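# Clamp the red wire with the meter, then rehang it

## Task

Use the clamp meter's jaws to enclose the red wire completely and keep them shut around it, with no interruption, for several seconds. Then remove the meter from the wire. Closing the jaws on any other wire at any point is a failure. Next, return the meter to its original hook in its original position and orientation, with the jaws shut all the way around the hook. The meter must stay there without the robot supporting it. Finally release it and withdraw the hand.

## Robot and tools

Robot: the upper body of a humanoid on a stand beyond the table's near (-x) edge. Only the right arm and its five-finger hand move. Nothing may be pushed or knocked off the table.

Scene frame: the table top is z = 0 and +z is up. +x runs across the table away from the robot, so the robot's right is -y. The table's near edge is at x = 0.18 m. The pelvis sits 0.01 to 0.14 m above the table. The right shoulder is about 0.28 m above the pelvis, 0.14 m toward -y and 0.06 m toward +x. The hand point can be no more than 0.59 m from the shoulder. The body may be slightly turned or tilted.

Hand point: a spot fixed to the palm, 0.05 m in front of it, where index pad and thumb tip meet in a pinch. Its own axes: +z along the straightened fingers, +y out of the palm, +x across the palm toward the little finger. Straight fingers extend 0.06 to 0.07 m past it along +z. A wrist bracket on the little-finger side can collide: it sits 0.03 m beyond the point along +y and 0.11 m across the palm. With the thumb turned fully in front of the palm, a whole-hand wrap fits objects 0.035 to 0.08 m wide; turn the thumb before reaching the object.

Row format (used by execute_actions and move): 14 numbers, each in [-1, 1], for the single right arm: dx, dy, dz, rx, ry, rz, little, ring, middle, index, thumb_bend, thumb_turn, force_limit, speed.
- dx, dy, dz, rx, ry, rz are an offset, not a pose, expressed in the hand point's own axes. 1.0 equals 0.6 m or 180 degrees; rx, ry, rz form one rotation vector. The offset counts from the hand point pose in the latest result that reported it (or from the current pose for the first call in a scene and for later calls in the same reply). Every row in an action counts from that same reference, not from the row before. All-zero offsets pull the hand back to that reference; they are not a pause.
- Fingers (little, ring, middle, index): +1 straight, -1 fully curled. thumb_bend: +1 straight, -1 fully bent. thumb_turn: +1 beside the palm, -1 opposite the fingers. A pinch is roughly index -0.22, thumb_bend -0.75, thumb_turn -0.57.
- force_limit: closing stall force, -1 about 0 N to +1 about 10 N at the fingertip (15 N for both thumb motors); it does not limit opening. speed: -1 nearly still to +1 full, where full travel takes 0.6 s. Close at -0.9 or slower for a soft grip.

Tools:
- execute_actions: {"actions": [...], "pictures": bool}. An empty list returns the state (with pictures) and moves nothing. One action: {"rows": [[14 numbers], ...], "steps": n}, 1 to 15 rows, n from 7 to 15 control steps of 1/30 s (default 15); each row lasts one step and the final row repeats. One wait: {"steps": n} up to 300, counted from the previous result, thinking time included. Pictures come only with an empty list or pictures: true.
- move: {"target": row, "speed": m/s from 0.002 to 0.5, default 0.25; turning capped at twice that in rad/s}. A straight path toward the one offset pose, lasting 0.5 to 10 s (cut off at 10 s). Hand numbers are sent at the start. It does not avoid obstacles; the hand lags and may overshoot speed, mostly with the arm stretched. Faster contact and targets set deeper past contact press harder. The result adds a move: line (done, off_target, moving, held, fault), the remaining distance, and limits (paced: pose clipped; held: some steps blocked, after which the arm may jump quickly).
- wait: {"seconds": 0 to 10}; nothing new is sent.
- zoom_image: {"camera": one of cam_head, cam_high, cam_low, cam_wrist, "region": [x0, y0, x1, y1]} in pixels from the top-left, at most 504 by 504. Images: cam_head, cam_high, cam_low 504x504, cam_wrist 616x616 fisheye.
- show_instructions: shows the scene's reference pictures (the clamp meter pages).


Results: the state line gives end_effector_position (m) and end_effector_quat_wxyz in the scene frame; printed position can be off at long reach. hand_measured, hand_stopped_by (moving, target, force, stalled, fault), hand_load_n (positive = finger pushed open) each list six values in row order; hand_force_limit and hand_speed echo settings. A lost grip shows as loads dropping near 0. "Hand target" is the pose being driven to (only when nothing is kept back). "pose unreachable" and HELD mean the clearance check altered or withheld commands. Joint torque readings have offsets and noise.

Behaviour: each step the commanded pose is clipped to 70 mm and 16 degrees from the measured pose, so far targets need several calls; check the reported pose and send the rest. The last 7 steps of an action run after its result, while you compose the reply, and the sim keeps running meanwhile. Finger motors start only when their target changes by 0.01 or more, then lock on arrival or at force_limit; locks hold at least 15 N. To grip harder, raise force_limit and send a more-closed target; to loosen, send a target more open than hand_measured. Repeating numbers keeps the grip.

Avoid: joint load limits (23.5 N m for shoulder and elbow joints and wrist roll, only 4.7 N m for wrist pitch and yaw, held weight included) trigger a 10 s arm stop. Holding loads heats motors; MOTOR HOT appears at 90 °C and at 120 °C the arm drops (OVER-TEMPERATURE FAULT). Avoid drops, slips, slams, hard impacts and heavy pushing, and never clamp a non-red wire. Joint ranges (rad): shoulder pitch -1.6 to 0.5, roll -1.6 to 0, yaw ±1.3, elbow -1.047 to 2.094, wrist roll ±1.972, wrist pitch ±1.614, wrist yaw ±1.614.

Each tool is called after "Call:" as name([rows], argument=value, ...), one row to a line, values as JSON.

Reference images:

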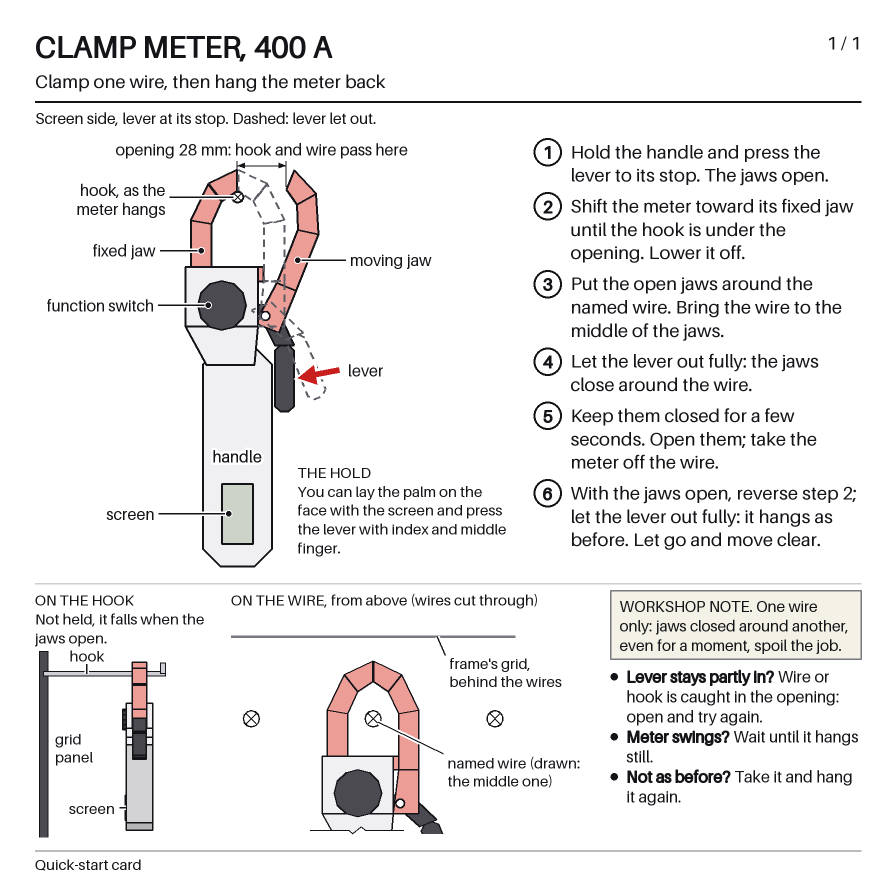

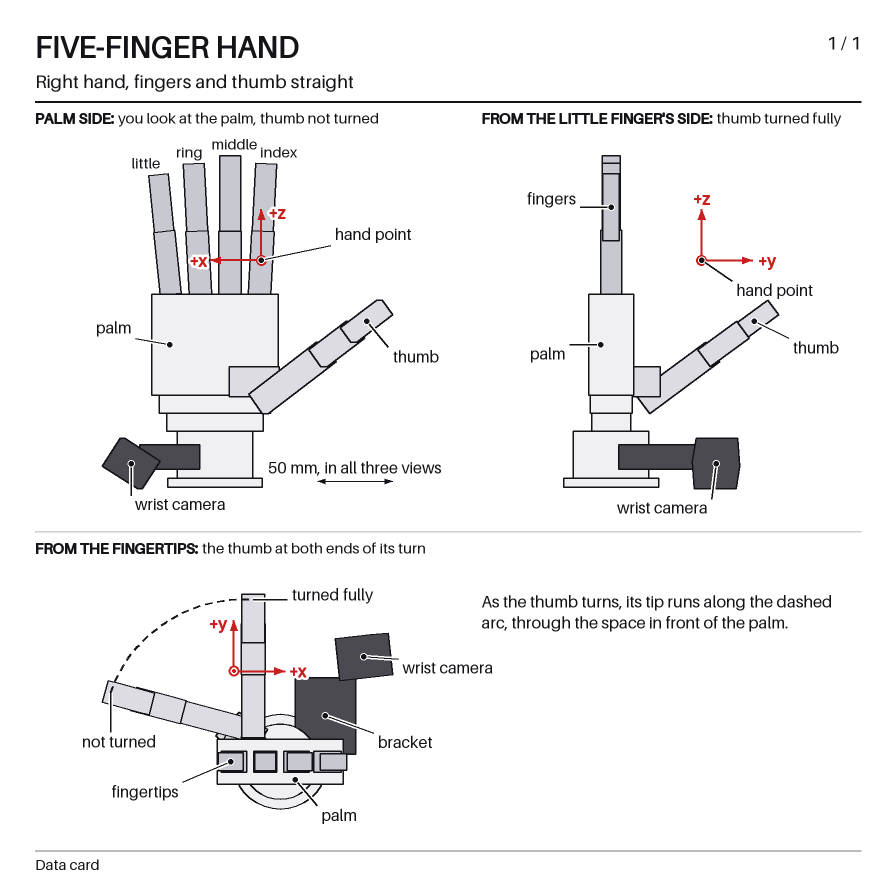

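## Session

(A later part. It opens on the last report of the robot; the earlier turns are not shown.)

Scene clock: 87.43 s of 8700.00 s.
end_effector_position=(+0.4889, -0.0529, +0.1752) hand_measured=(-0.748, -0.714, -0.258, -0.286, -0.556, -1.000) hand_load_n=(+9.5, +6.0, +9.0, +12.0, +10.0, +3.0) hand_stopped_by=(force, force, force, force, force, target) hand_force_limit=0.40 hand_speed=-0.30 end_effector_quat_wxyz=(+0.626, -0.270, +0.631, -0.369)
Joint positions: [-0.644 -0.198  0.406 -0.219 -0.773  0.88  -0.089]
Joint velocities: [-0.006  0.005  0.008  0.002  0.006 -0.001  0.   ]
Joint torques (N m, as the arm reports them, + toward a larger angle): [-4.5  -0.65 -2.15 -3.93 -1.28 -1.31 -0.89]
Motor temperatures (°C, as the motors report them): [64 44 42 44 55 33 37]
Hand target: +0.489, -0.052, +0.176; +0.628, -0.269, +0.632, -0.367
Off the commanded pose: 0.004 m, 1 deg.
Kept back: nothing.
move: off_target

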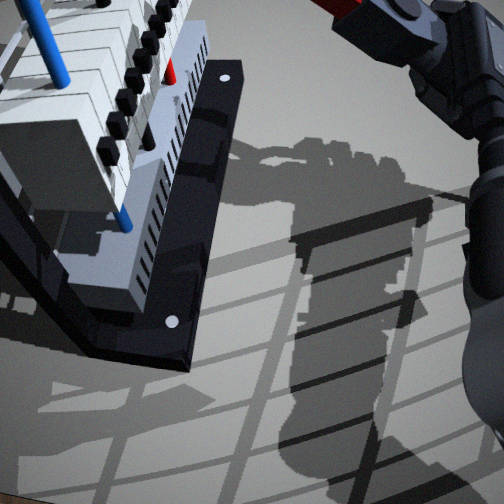

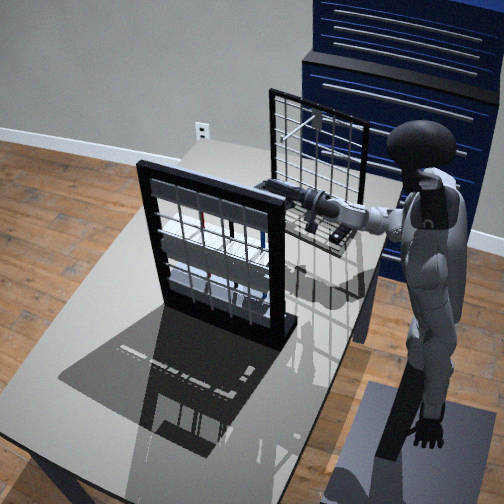

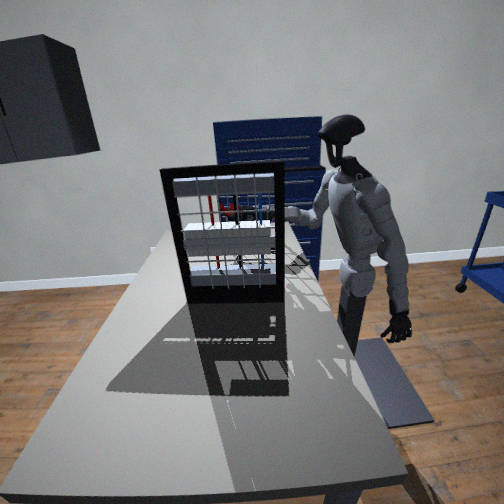

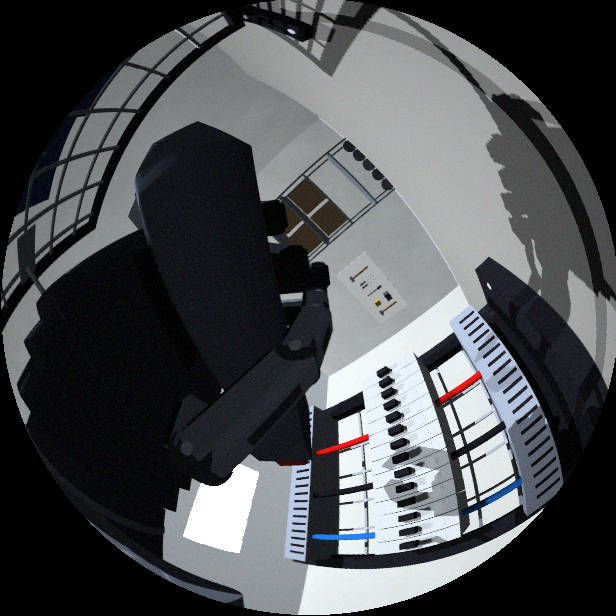

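Call:
move(target=[0.151,-0.0942,-0.0295,0.0422,0.0368,0.2991,-1,-0.95,-1,-1,-1,-1,0.4,-0.3], speed=0.25)

Call:
zoom_image(camera="cam_high", region=[255, 110, 365, 230])

Scene clock: 90.53 s of 8700.00 s.
end_effector_position=(+0.4550, -0.1613, +0.1693) hand_measured=(-0.748, -0.714, -0.258, -0.286, -0.556, -1.000) hand_load_n=(+9.5, +6.0, +9.0, +12.0, +10.0, +3.0) hand_stopped_by=(force, force, force, force, force, target) hand_force_limit=0.40 hand_speed=-0.30 end_effector_quat_wxyz=(+0.708, +0.112, +0.689, -0.111)
Joint positions: [-0.278 -0.002 -0.153 -0.17  -0.024  0.148 -0.266]
Joint velocities: [ 0.003  0.003  0.008  0.008  0.    -0.008  0.   ]
Joint torques (N m, as the arm reports them, + toward a larger angle): [-3.29 -0.87 -0.14 -4.31 -0.85 -2.11  0.14]
Motor temperatures (°C, as the motors report them): [63 44 42 44 55 35 37]
Hand target: +0.455, -0.161, +0.169; +0.707, +0.114, +0.689, -0.108
Off the commanded pose: 0.007 m, 2 deg.
joint sent to its limit — the command would take joint 2 (shoulder roll) past its upper limit, so that joint was sent only as far as its limit.
Kept back: nothing.
move: off_target

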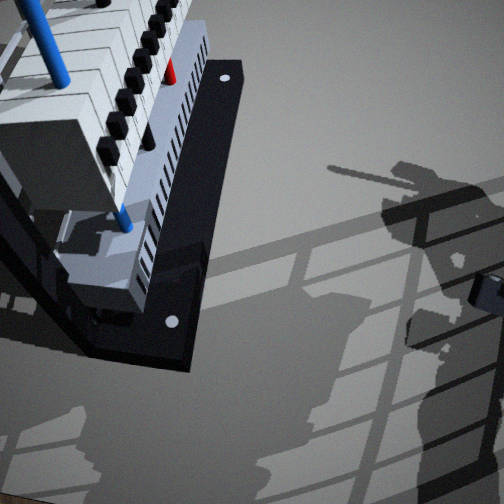

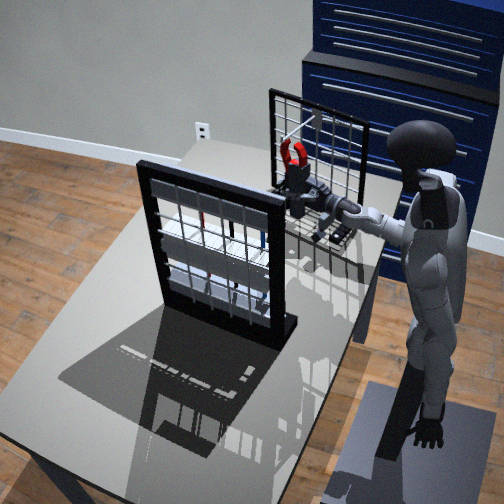

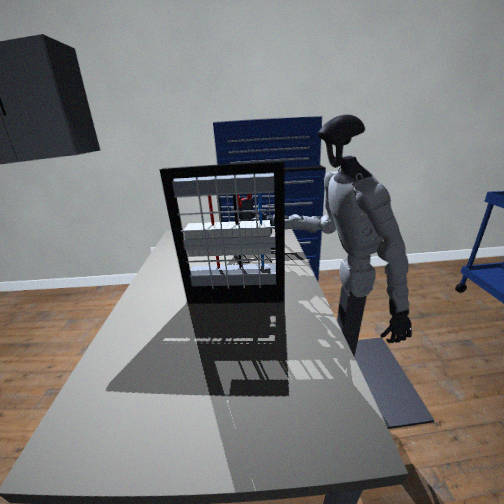

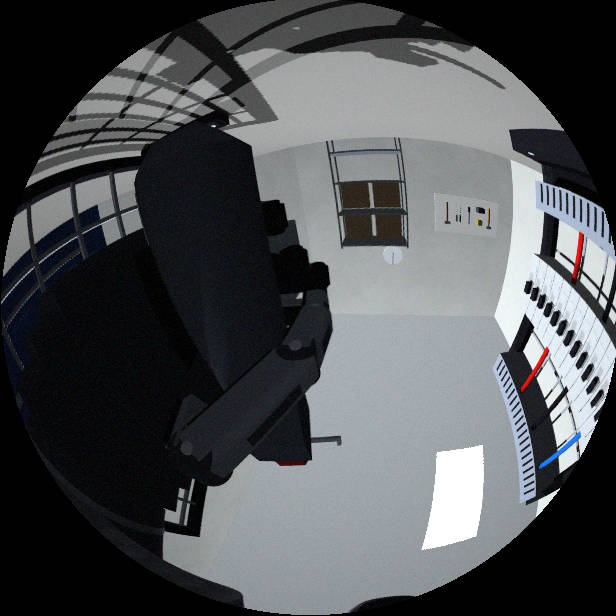

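Region (255, 110, 365, 230) of cam_high's 504x504 image, scaled by 4.200, with more detail than that image has; it fills the left 462 columns of this view, and the rest is white.

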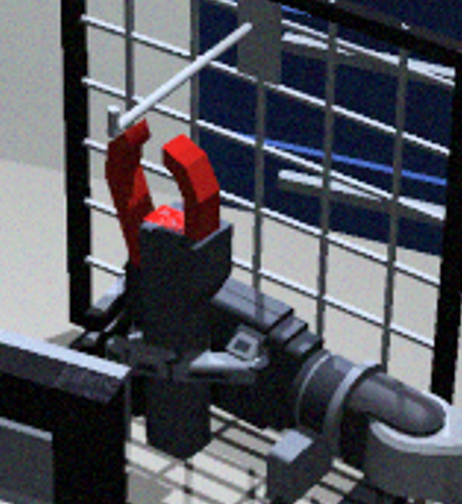

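Call:
move(target=[-0.0602,0.0105,0.0047,-0.0077,0.004,0.0018,-1,-0.95,-1,-1,-1,-1,0.4,-0.3], speed=0.05)

Call:
zoom_image(camera="cam_high", region=[262, 115, 322, 205])

Scene clock: 92.23 s of 8700.00 s.
end_effector_position=(+0.4598, -0.1564, +0.2054) hand_measured=(-0.748, -0.714, -0.258, -0.286, -0.556, -1.000) hand_load_n=(+9.5, +6.0, +9.0, +12.0, +10.0, +3.0) hand_stopped_by=(force, force, force, force, force, target) hand_force_limit=0.40 hand_speed=-0.30 end_effector_quat_wxyz=(+0.705, +0.106, +0.693, -0.102)
Joint positions: [-0.347 -0.016 -0.159 -0.377 -0.014  0.432 -0.254]
Joint velocities: [ 0.    -0.003 -0.009  0.002 -0.009  0.006  0.002]
Joint torques (N m, as the arm reports them, + toward a larger angle): [-3.42 -1.22 -0.44 -4.73 -0.4  -1.89  0.16]
Motor temperatures (°C, as the motors report them): [62 44 42 45 55 36 36]
Hand target: +0.460, -0.157, +0.205; +0.705, +0.107, +0.694, -0.100
Off the commanded pose: 0.001 m, 0 deg.
Kept back: nothing.
move: done

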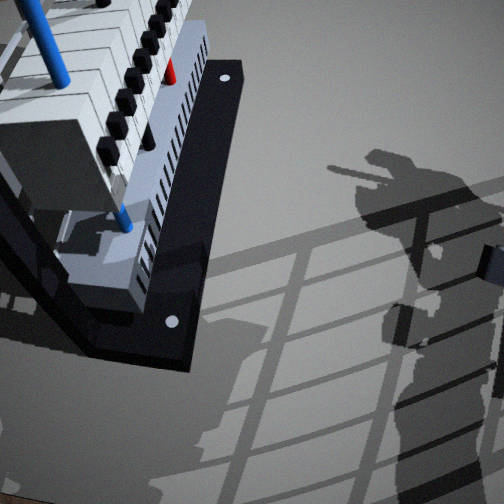

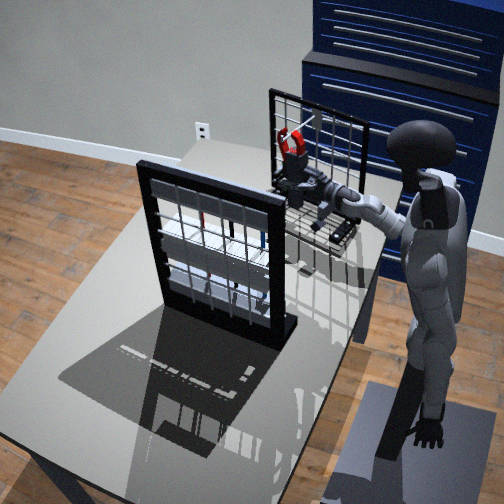

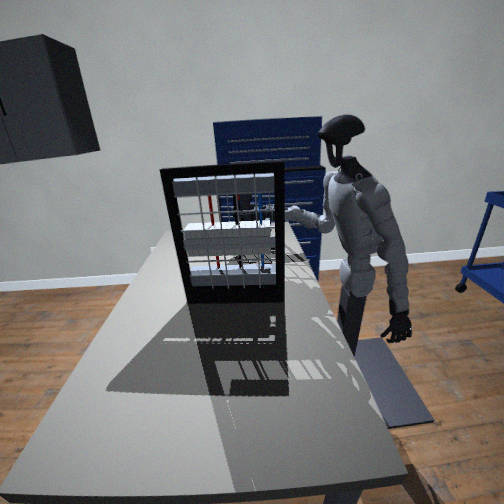

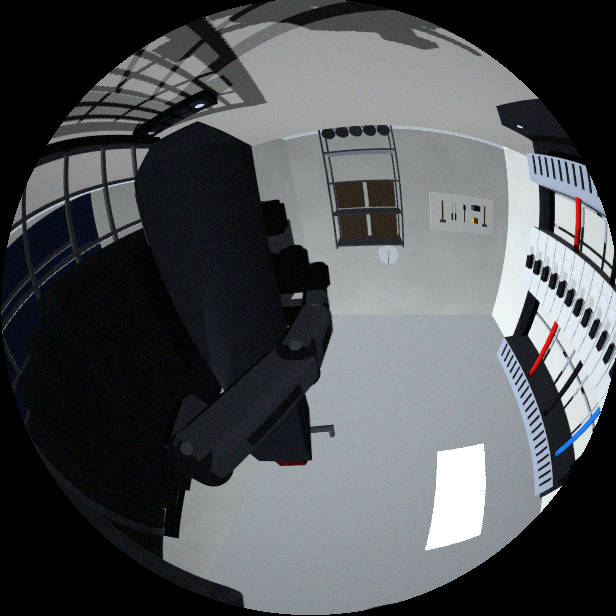

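Region (262, 115, 322, 205) of cam_high's 504x504 image, scaled by 5.600, with more detail than that image has.

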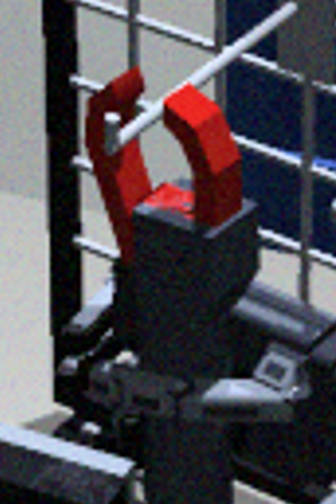

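Call:
execute_actions(actions=[])

Scene clock: 93.30 s of 8700.00 s.
end_effector_position=(+0.4598, -0.1564, +0.2054) hand_measured=(-0.748, -0.714, -0.258, -0.286, -0.556, -1.000) hand_load_n=(+9.5, +6.0, +9.0, +12.0, +10.0, +3.0) hand_stopped_by=(force, force, force, force, force, target) hand_force_limit=0.40 hand_speed=-0.30 end_effector_quat_wxyz=(+0.705, +0.106, +0.693, -0.102)
Joint positions: [-0.347 -0.016 -0.16  -0.377 -0.014  0.432 -0.254]
Joint velocities: [-0.008  0.003  0.023 -0.003  0.003  0.     0.   ]
Joint torques (N m, as the arm reports them, + toward a larger angle): [-3.49 -1.24 -0.32 -4.72 -0.68 -1.9   0.13]
Motor temperatures (°C, as the motors report them): [62 44 42 45 55 36 36]
Hand target: +0.460, -0.157, +0.205; +0.705, +0.107, +0.694, -0.100
Off the commanded pose: 0.001 m, 0 deg.
Kept back: nothing.
Steps of this call (steps 1 to 32: nothing new was sent). Readings (end_effector_position | what the end effector reports):
1: (+0.4598, -0.1564, +0.2054) | hand_measured=(-0.748, -0.714, -0.258, -0.286, -0.556, -1.000) hand_load_n=(+9.5, +6.0, +9.0, +12.0, +10.0, +3.0) hand_stopped_by=(force, force, force, force, force, target) hand_force_limit=0.40 hand_speed=-0.30
2: (+0.4598, -0.1564, +0.2054) | hand_measured=(-0.748, -0.714, -0.258, -0.286, -0.556, -1.000) hand_load_n=(+9.5, +6.0, +9.0, +12.0, +10.0, +3.0) hand_stopped_by=(force, force, force, force, force, target) hand_force_limit=0.40 hand_speed=-0.30
4: (+0.4598, -0.1564, +0.2054) | hand_measured=(-0.748, -0.714, -0.258, -0.286, -0.556, -1.000) hand_load_n=(+9.5, +6.0, +9.0, +12.0, +10.0, +3.0) hand_stopped_by=(force, force, force, force, force, target) hand_force_limit=0.40 hand_speed=-0.30
8: (+0.4598, -0.1564, +0.2054) | hand_measured=(-0.748, -0.714, -0.258, -0.286, -0.556, -1.000) hand_load_n=(+9.5, +6.0, +9.0, +12.0, +10.0, +3.0) hand_stopped_by=(force, force, force, force, force, target) hand_force_limit=0.40 hand_speed=-0.30
32: the state above

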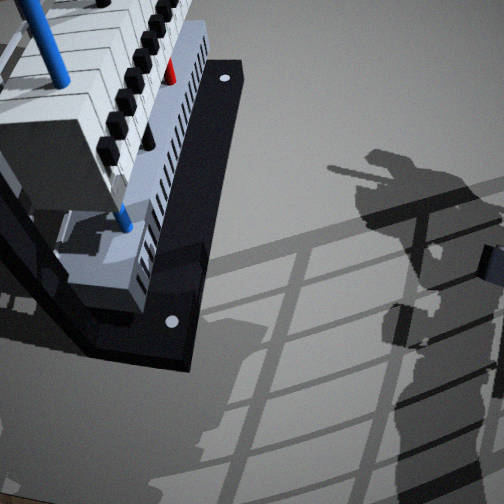

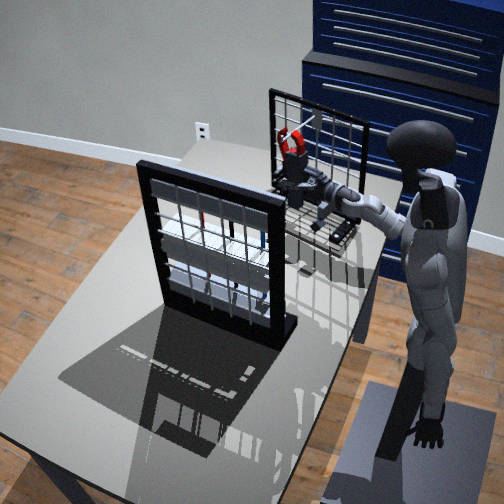

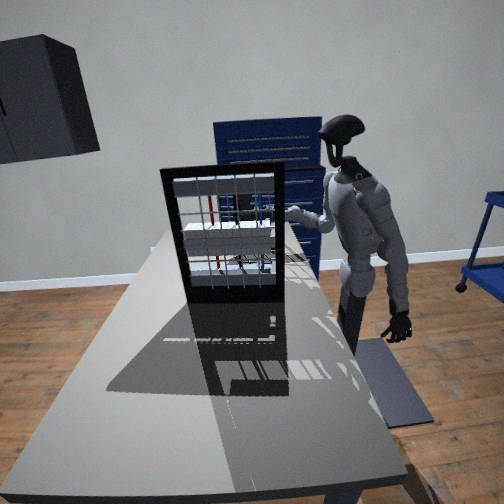

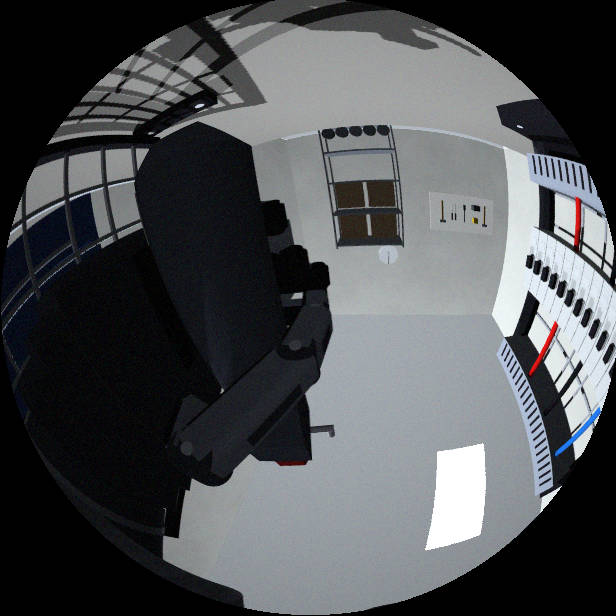

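Call:
move(target=[-0.002,0,0.019,0,0,0,-1,-0.95,-1,-1,-1,-1,0.4,-0.3], speed=0.035)

Call:
zoom_image(camera="cam_high", region=[262,110,322,170])

Scene clock: 94.27 s of 8700.00 s.
end_effector_position=(+0.4704, -0.1595, +0.2059) hand_measured=(-0.748, -0.714, -0.258, -0.286, -0.556, -1.000) hand_load_n=(+9.5, +6.0, +9.0, +12.0, +10.0, +3.0) hand_stopped_by=(force, force, force, force, force, target) hand_force_limit=0.40 hand_speed=-0.30 end_effector_quat_wxyz=(+0.705, +0.106, +0.694, -0.103)
Joint positions: [-0.399 -0.029 -0.183 -0.318 -0.013  0.427 -0.247]
Joint velocities: [-0.002  0.    -0.002 -0.002  0.008  0.     0.004]
Joint torques (N m, as the arm reports them, + toward a larger angle): [-3.81 -1.41 -0.08 -4.02 -0.55 -2.09  0.09]
Motor temperatures (°C, as the motors report them): [61 44 42 45 55 36 36]
Hand target: +0.471, -0.160, +0.206; +0.705, +0.106, +0.693, -0.102
Off the commanded pose: 0.001 m, 0 deg.
Kept back: nothing.
move: done

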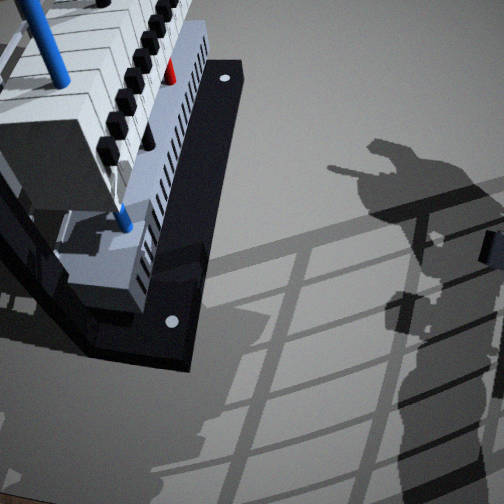

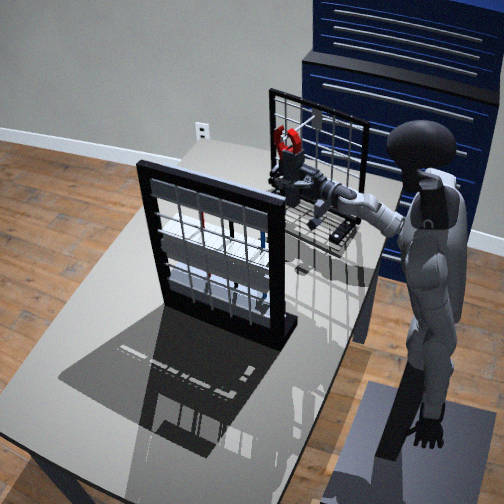

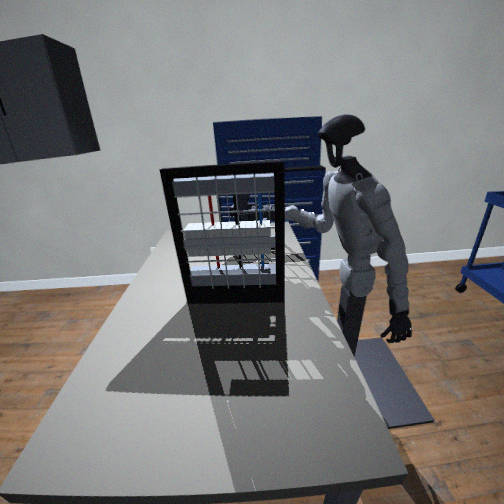

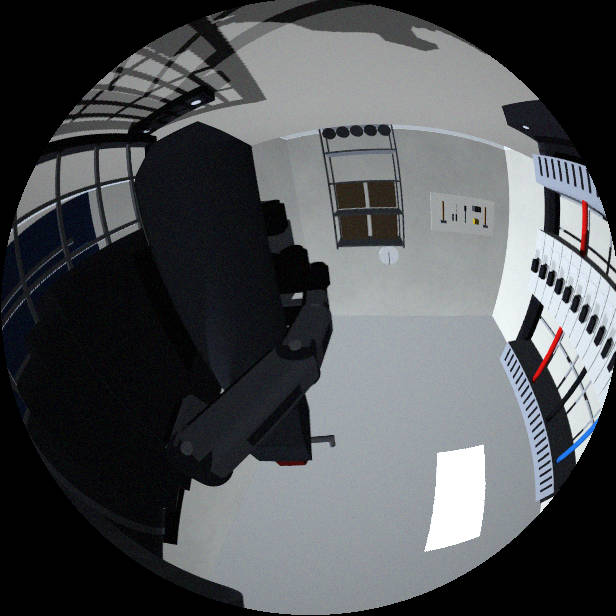

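Region (262, 110, 322, 170) of cam_high's 504x504 image, scaled by 8.400, with more detail than that image has.

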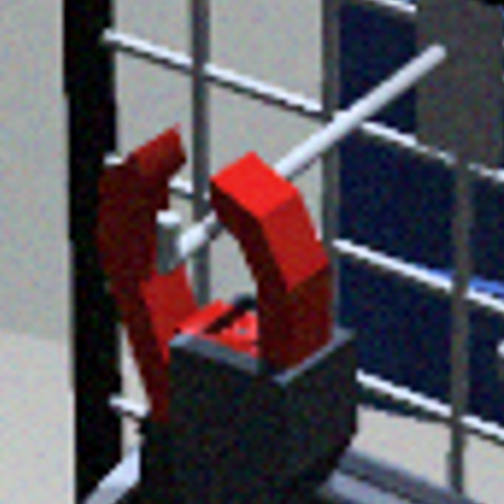

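Call:
move(target=[0,0,0,0,0,0,-1,-0.95,0.7,0.7,-1,-1,0.4,-0.4], speed=0.03)

Call:
zoom_image(camera="cam_high", region=[255,110,345,220])

Scene clock: 95.77 s of 8700.00 s.
end_effector_position=(+0.4704, -0.1596, +0.2059) hand_measured=(-0.748, -0.714, +0.700, +0.700, -0.556, -1.000) hand_load_n=(+9.5, +7.0, +0.0, +0.0, +8.0, +4.0) hand_stopped_by=(force, force, target, target, force, target) hand_force_limit=0.40 hand_speed=-0.40 end_effector_quat_wxyz=(+0.705, +0.106, +0.694, -0.103)
Joint positions: [-0.399 -0.029 -0.183 -0.318 -0.013  0.427 -0.246]
Joint velocities: [-0.003  0.002  0.006 -0.003 -0.002  0.     0.   ]
Joint torques (N m, as the arm reports them, + toward a larger angle): [-3.78 -1.4  -0.04 -4.45 -0.69 -2.03  0.06]
Motor temperatures (°C, as the motors report them): [61 44 42 45 55 37 36]
Hand target: +0.470, -0.160, +0.206; +0.705, +0.106, +0.694, -0.103
Off the commanded pose: 0.000 m, 0 deg.
Kept back: nothing.
move: done

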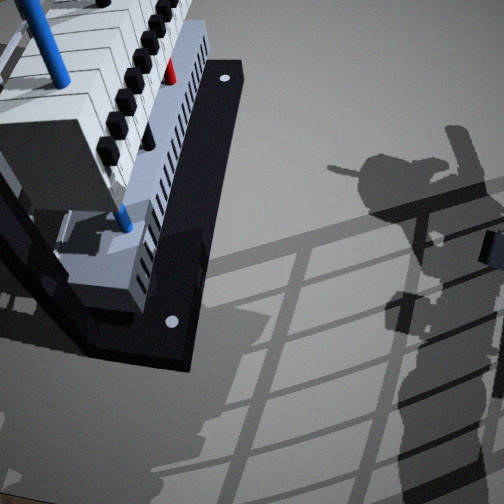

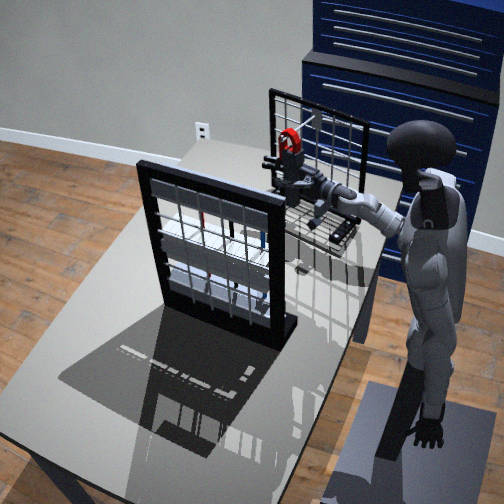

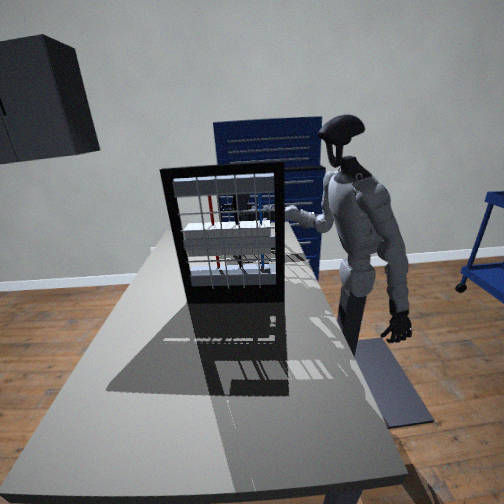

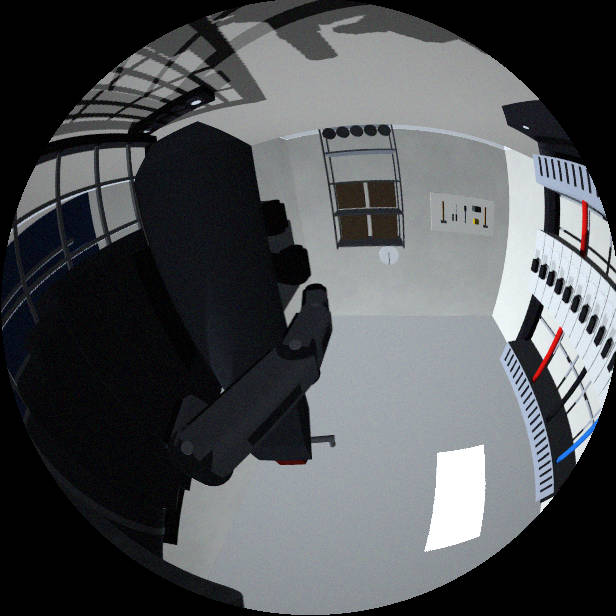

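Region (255, 110, 345, 220) of cam_high's 504x504 image, scaled by 4.582, with more detail than that image has; it fills the left 412 columns of this view, and the rest is white.

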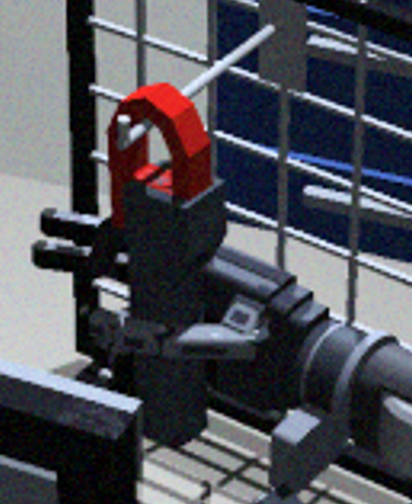

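Call:
move(target=[0.002,0,0,0,0,0,1,1,1,1,1,-1,0.4,-0.5], speed=0.01)

Call:
zoom_image(camera="cam_high", region=[255,110,345,220])

Scene clock: 99.23 s of 8700.00 s.
end_effector_position=(+0.4703, -0.1597, +0.2065) hand_measured=(+1.000, +1.000, +1.000, +1.000, +1.000, -1.000) hand_load_n=(+0.0, +0.0, +0.0, +0.0, +0.0, +0.0) hand_stopped_by=(target, target, target, target, target, target) hand_force_limit=0.40 hand_speed=-0.50 end_effector_quat_wxyz=(+0.706, +0.106, +0.692, -0.103)
Joint positions: [-0.399 -0.029 -0.183 -0.314 -0.013  0.419 -0.246]
Joint velocities: [ 0.002  0.    -0.009 -0.008  0.002  0.     0.   ]
Joint torques (N m, as the arm reports them, + toward a larger angle): [-2.73 -1.29 -0.02 -3.47 -0.65 -1.4   0.05]
Motor temperatures (°C, as the motors report them): [59 44 42 45 54 37 35]
Hand target: +0.470, -0.160, +0.205; +0.705, +0.106, +0.694, -0.103
Off the commanded pose: 0.002 m, 0 deg.
Kept back: nothing.
move: done

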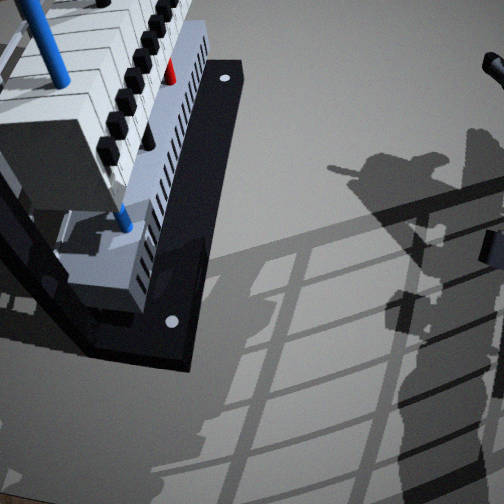

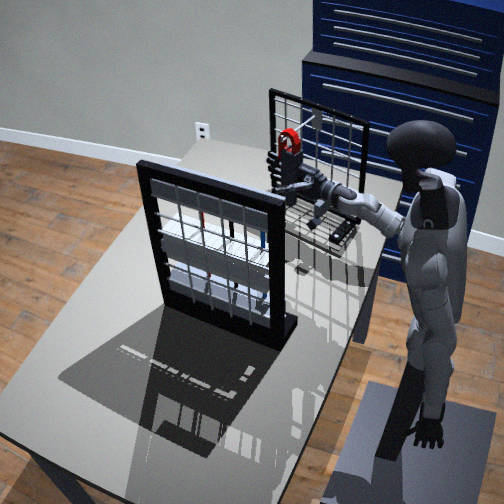

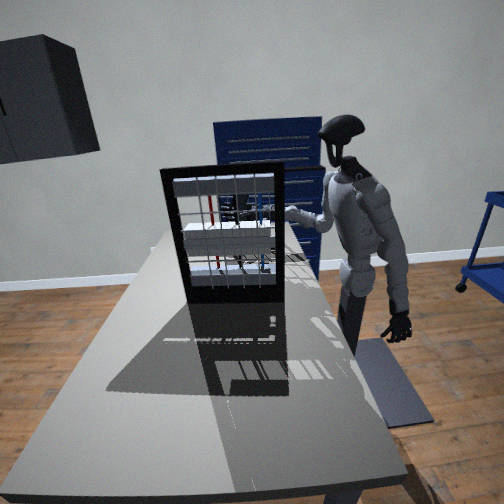

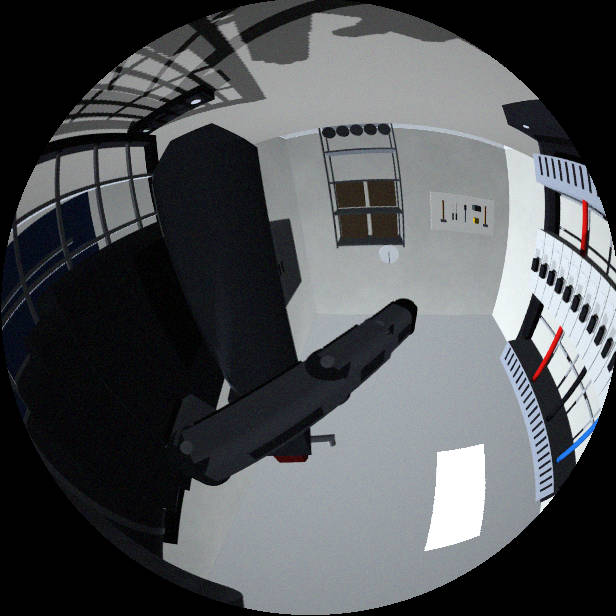

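Region (255, 110, 345, 220) of cam_high's 504x504 image, scaled by 4.582, with more detail than that image has; it fills the left 412 columns of this view, and the rest is white.

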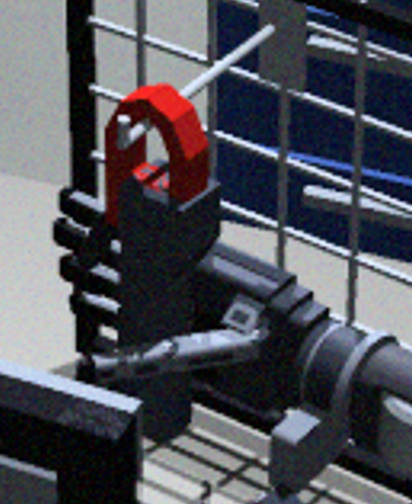

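Call:
move(target=[0,-0.017,-0.025,0,0,0,1,1,1,1,1,-1,0.4,-0.5], speed=0.04)

Call:
move(target=[0,0,-0.21,0,0,0,1,1,1,1,1,-1,0.4,-0.5], speed=0.15)

Call:
zoom_image(camera="cam_high", region=[255,110,365,220])

Scene clock: 100.30 s of 8700.00 s.
end_effector_position=(+0.4534, -0.1653, +0.2069) hand_measured=(+1.000, +1.000, +1.000, +1.000, +1.000, -1.000) hand_load_n=(+0.0, +0.0, +0.0, +0.0, +0.0, +0.0) hand_stopped_by=(target, target, target, target, target, target) hand_force_limit=0.40 hand_speed=-0.50 end_effector_quat_wxyz=(+0.707, +0.105, +0.691, -0.107)
Joint positions: [-0.316 -0.029 -0.183 -0.414 -0.006  0.438 -0.23 ]
Joint velocities: [ 0.014 -0.005  0.     0.005  0.005  0.     0.   ]
Joint torques (N m, as the arm reports them, + toward a larger angle): [-2.59 -0.98 -0.25 -3.95 -0.56 -1.29  0.18]
Motor temperatures (°C, as the motors report them): [59 44 42 45 54 37 35]
Hand target: +0.453, -0.165, +0.207; +0.706, +0.106, +0.692, -0.104
Off the commanded pose: 0.001 m, 0 deg.
Kept back: nothing.
move: done

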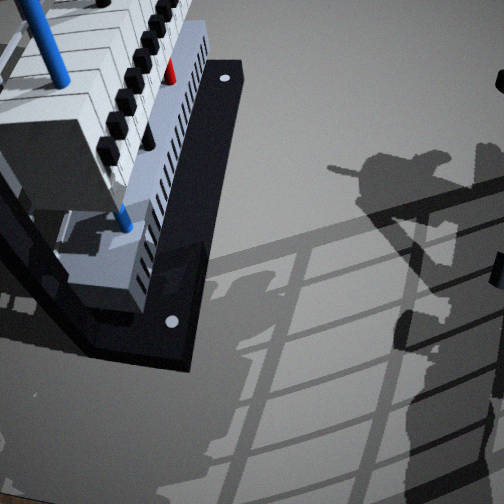

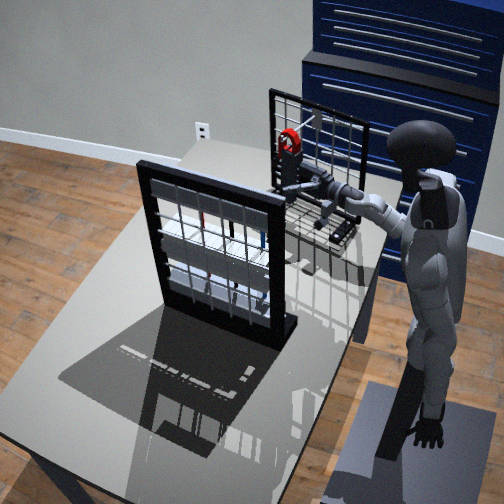

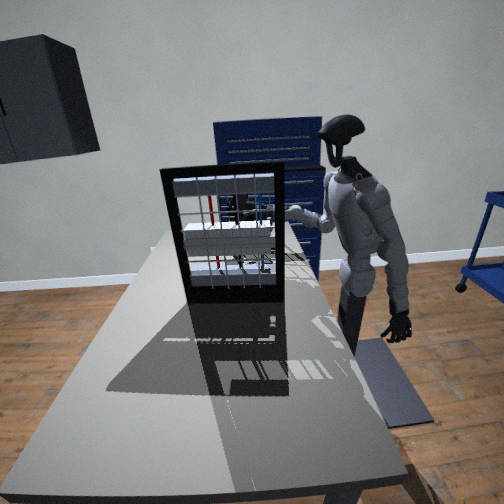

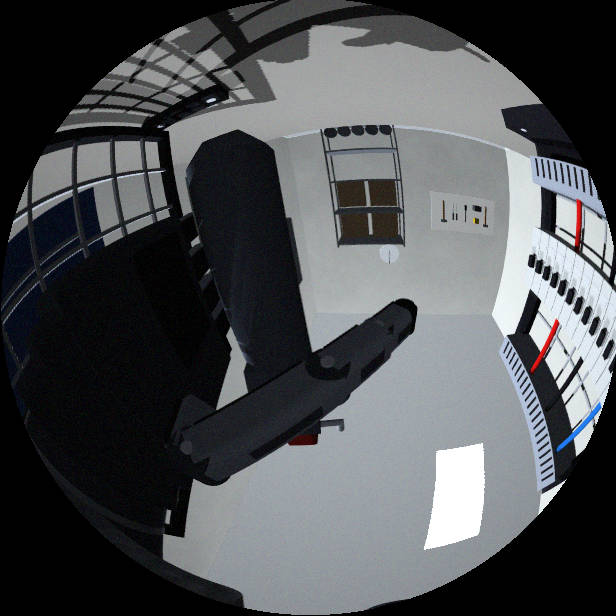

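Scene clock: 101.40 s of 8700.00 s.
end_effector_position=(+0.3674, -0.1378, +0.2075) hand_measured=(+1.000, +1.000, +1.000, +1.000, +1.000, -1.000) hand_load_n=(+0.0, +0.0, +0.0, +0.0, +0.0, +0.0) hand_stopped_by=(target, target, target, target, target, target) hand_force_limit=0.40 hand_speed=-0.50 end_effector_quat_wxyz=(+0.705, +0.105, +0.694, -0.101)
Joint positions: [ 0.15  -0.002  0.094 -0.809 -0.036  0.388 -0.357]
Joint velocities: [ 0.006  0.012 -0.009  0.006  0.002  0.     0.   ]
Joint torques (N m, as the arm reports them, + toward a larger angle): [-1.09 -0.49 -0.43 -3.58 -0.65 -1.38  0.  ]
Motor temperatures (°C, as the motors report them): [58 44 42 45 54 37 35]
Hand target: +0.368, -0.138, +0.208; +0.706, +0.105, +0.693, -0.102
Off the commanded pose: 0.036 m, 1 deg.
Kept back: nothing.
move: held; limits=held; held on 11 of 33 steps, including the last
pose unreachable: on one or more control steps of this call an arm could not follow its commanded pose, so it was not sent that pose on those steps. On the call's last step it was still not sent that pose. It may still have moved: this result reports where it is.
cause: the commanded pose would bring a part of the arm (just beyond joint 3 (shoulder yaw)) too close to the robot's own body.

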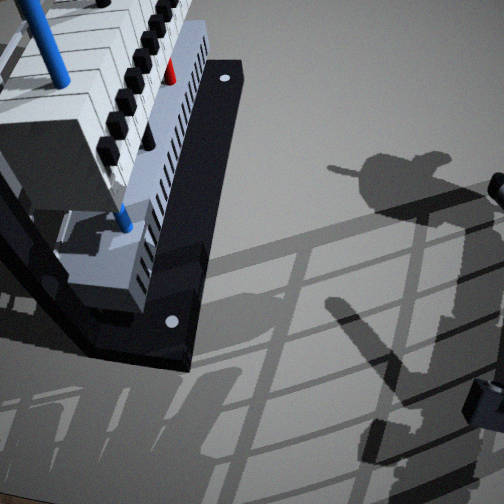

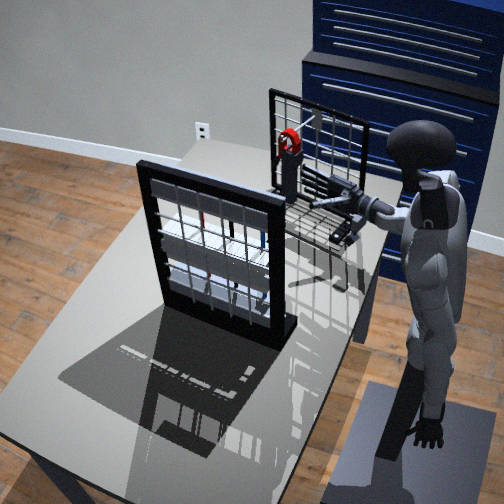

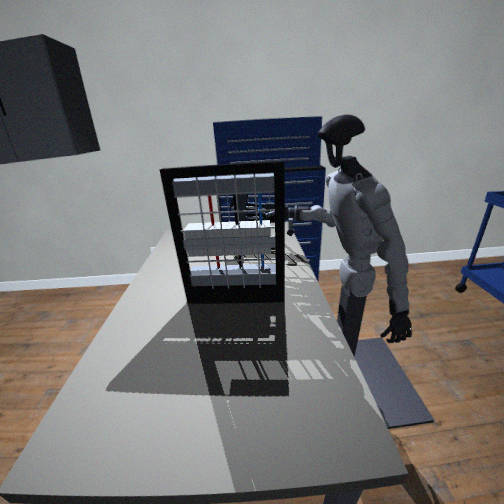

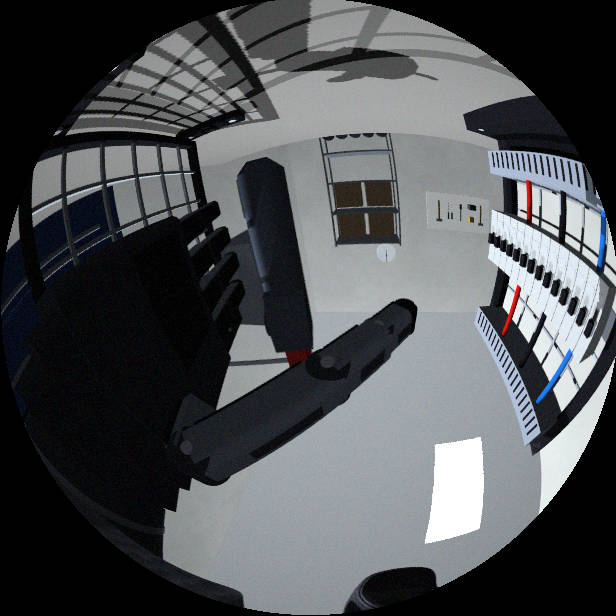

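Region (255, 110, 365, 220) of cam_high's 504x504 image, scaled by 4.582, with more detail than that image has.

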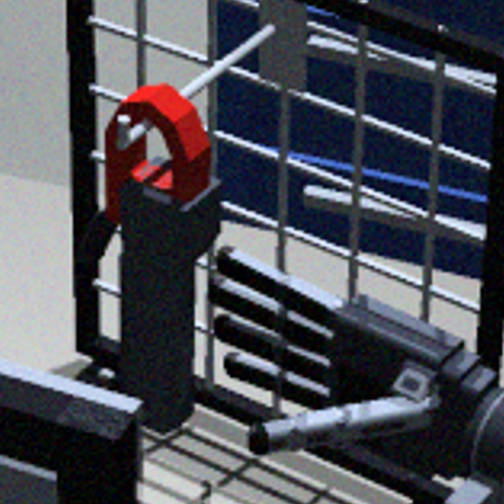

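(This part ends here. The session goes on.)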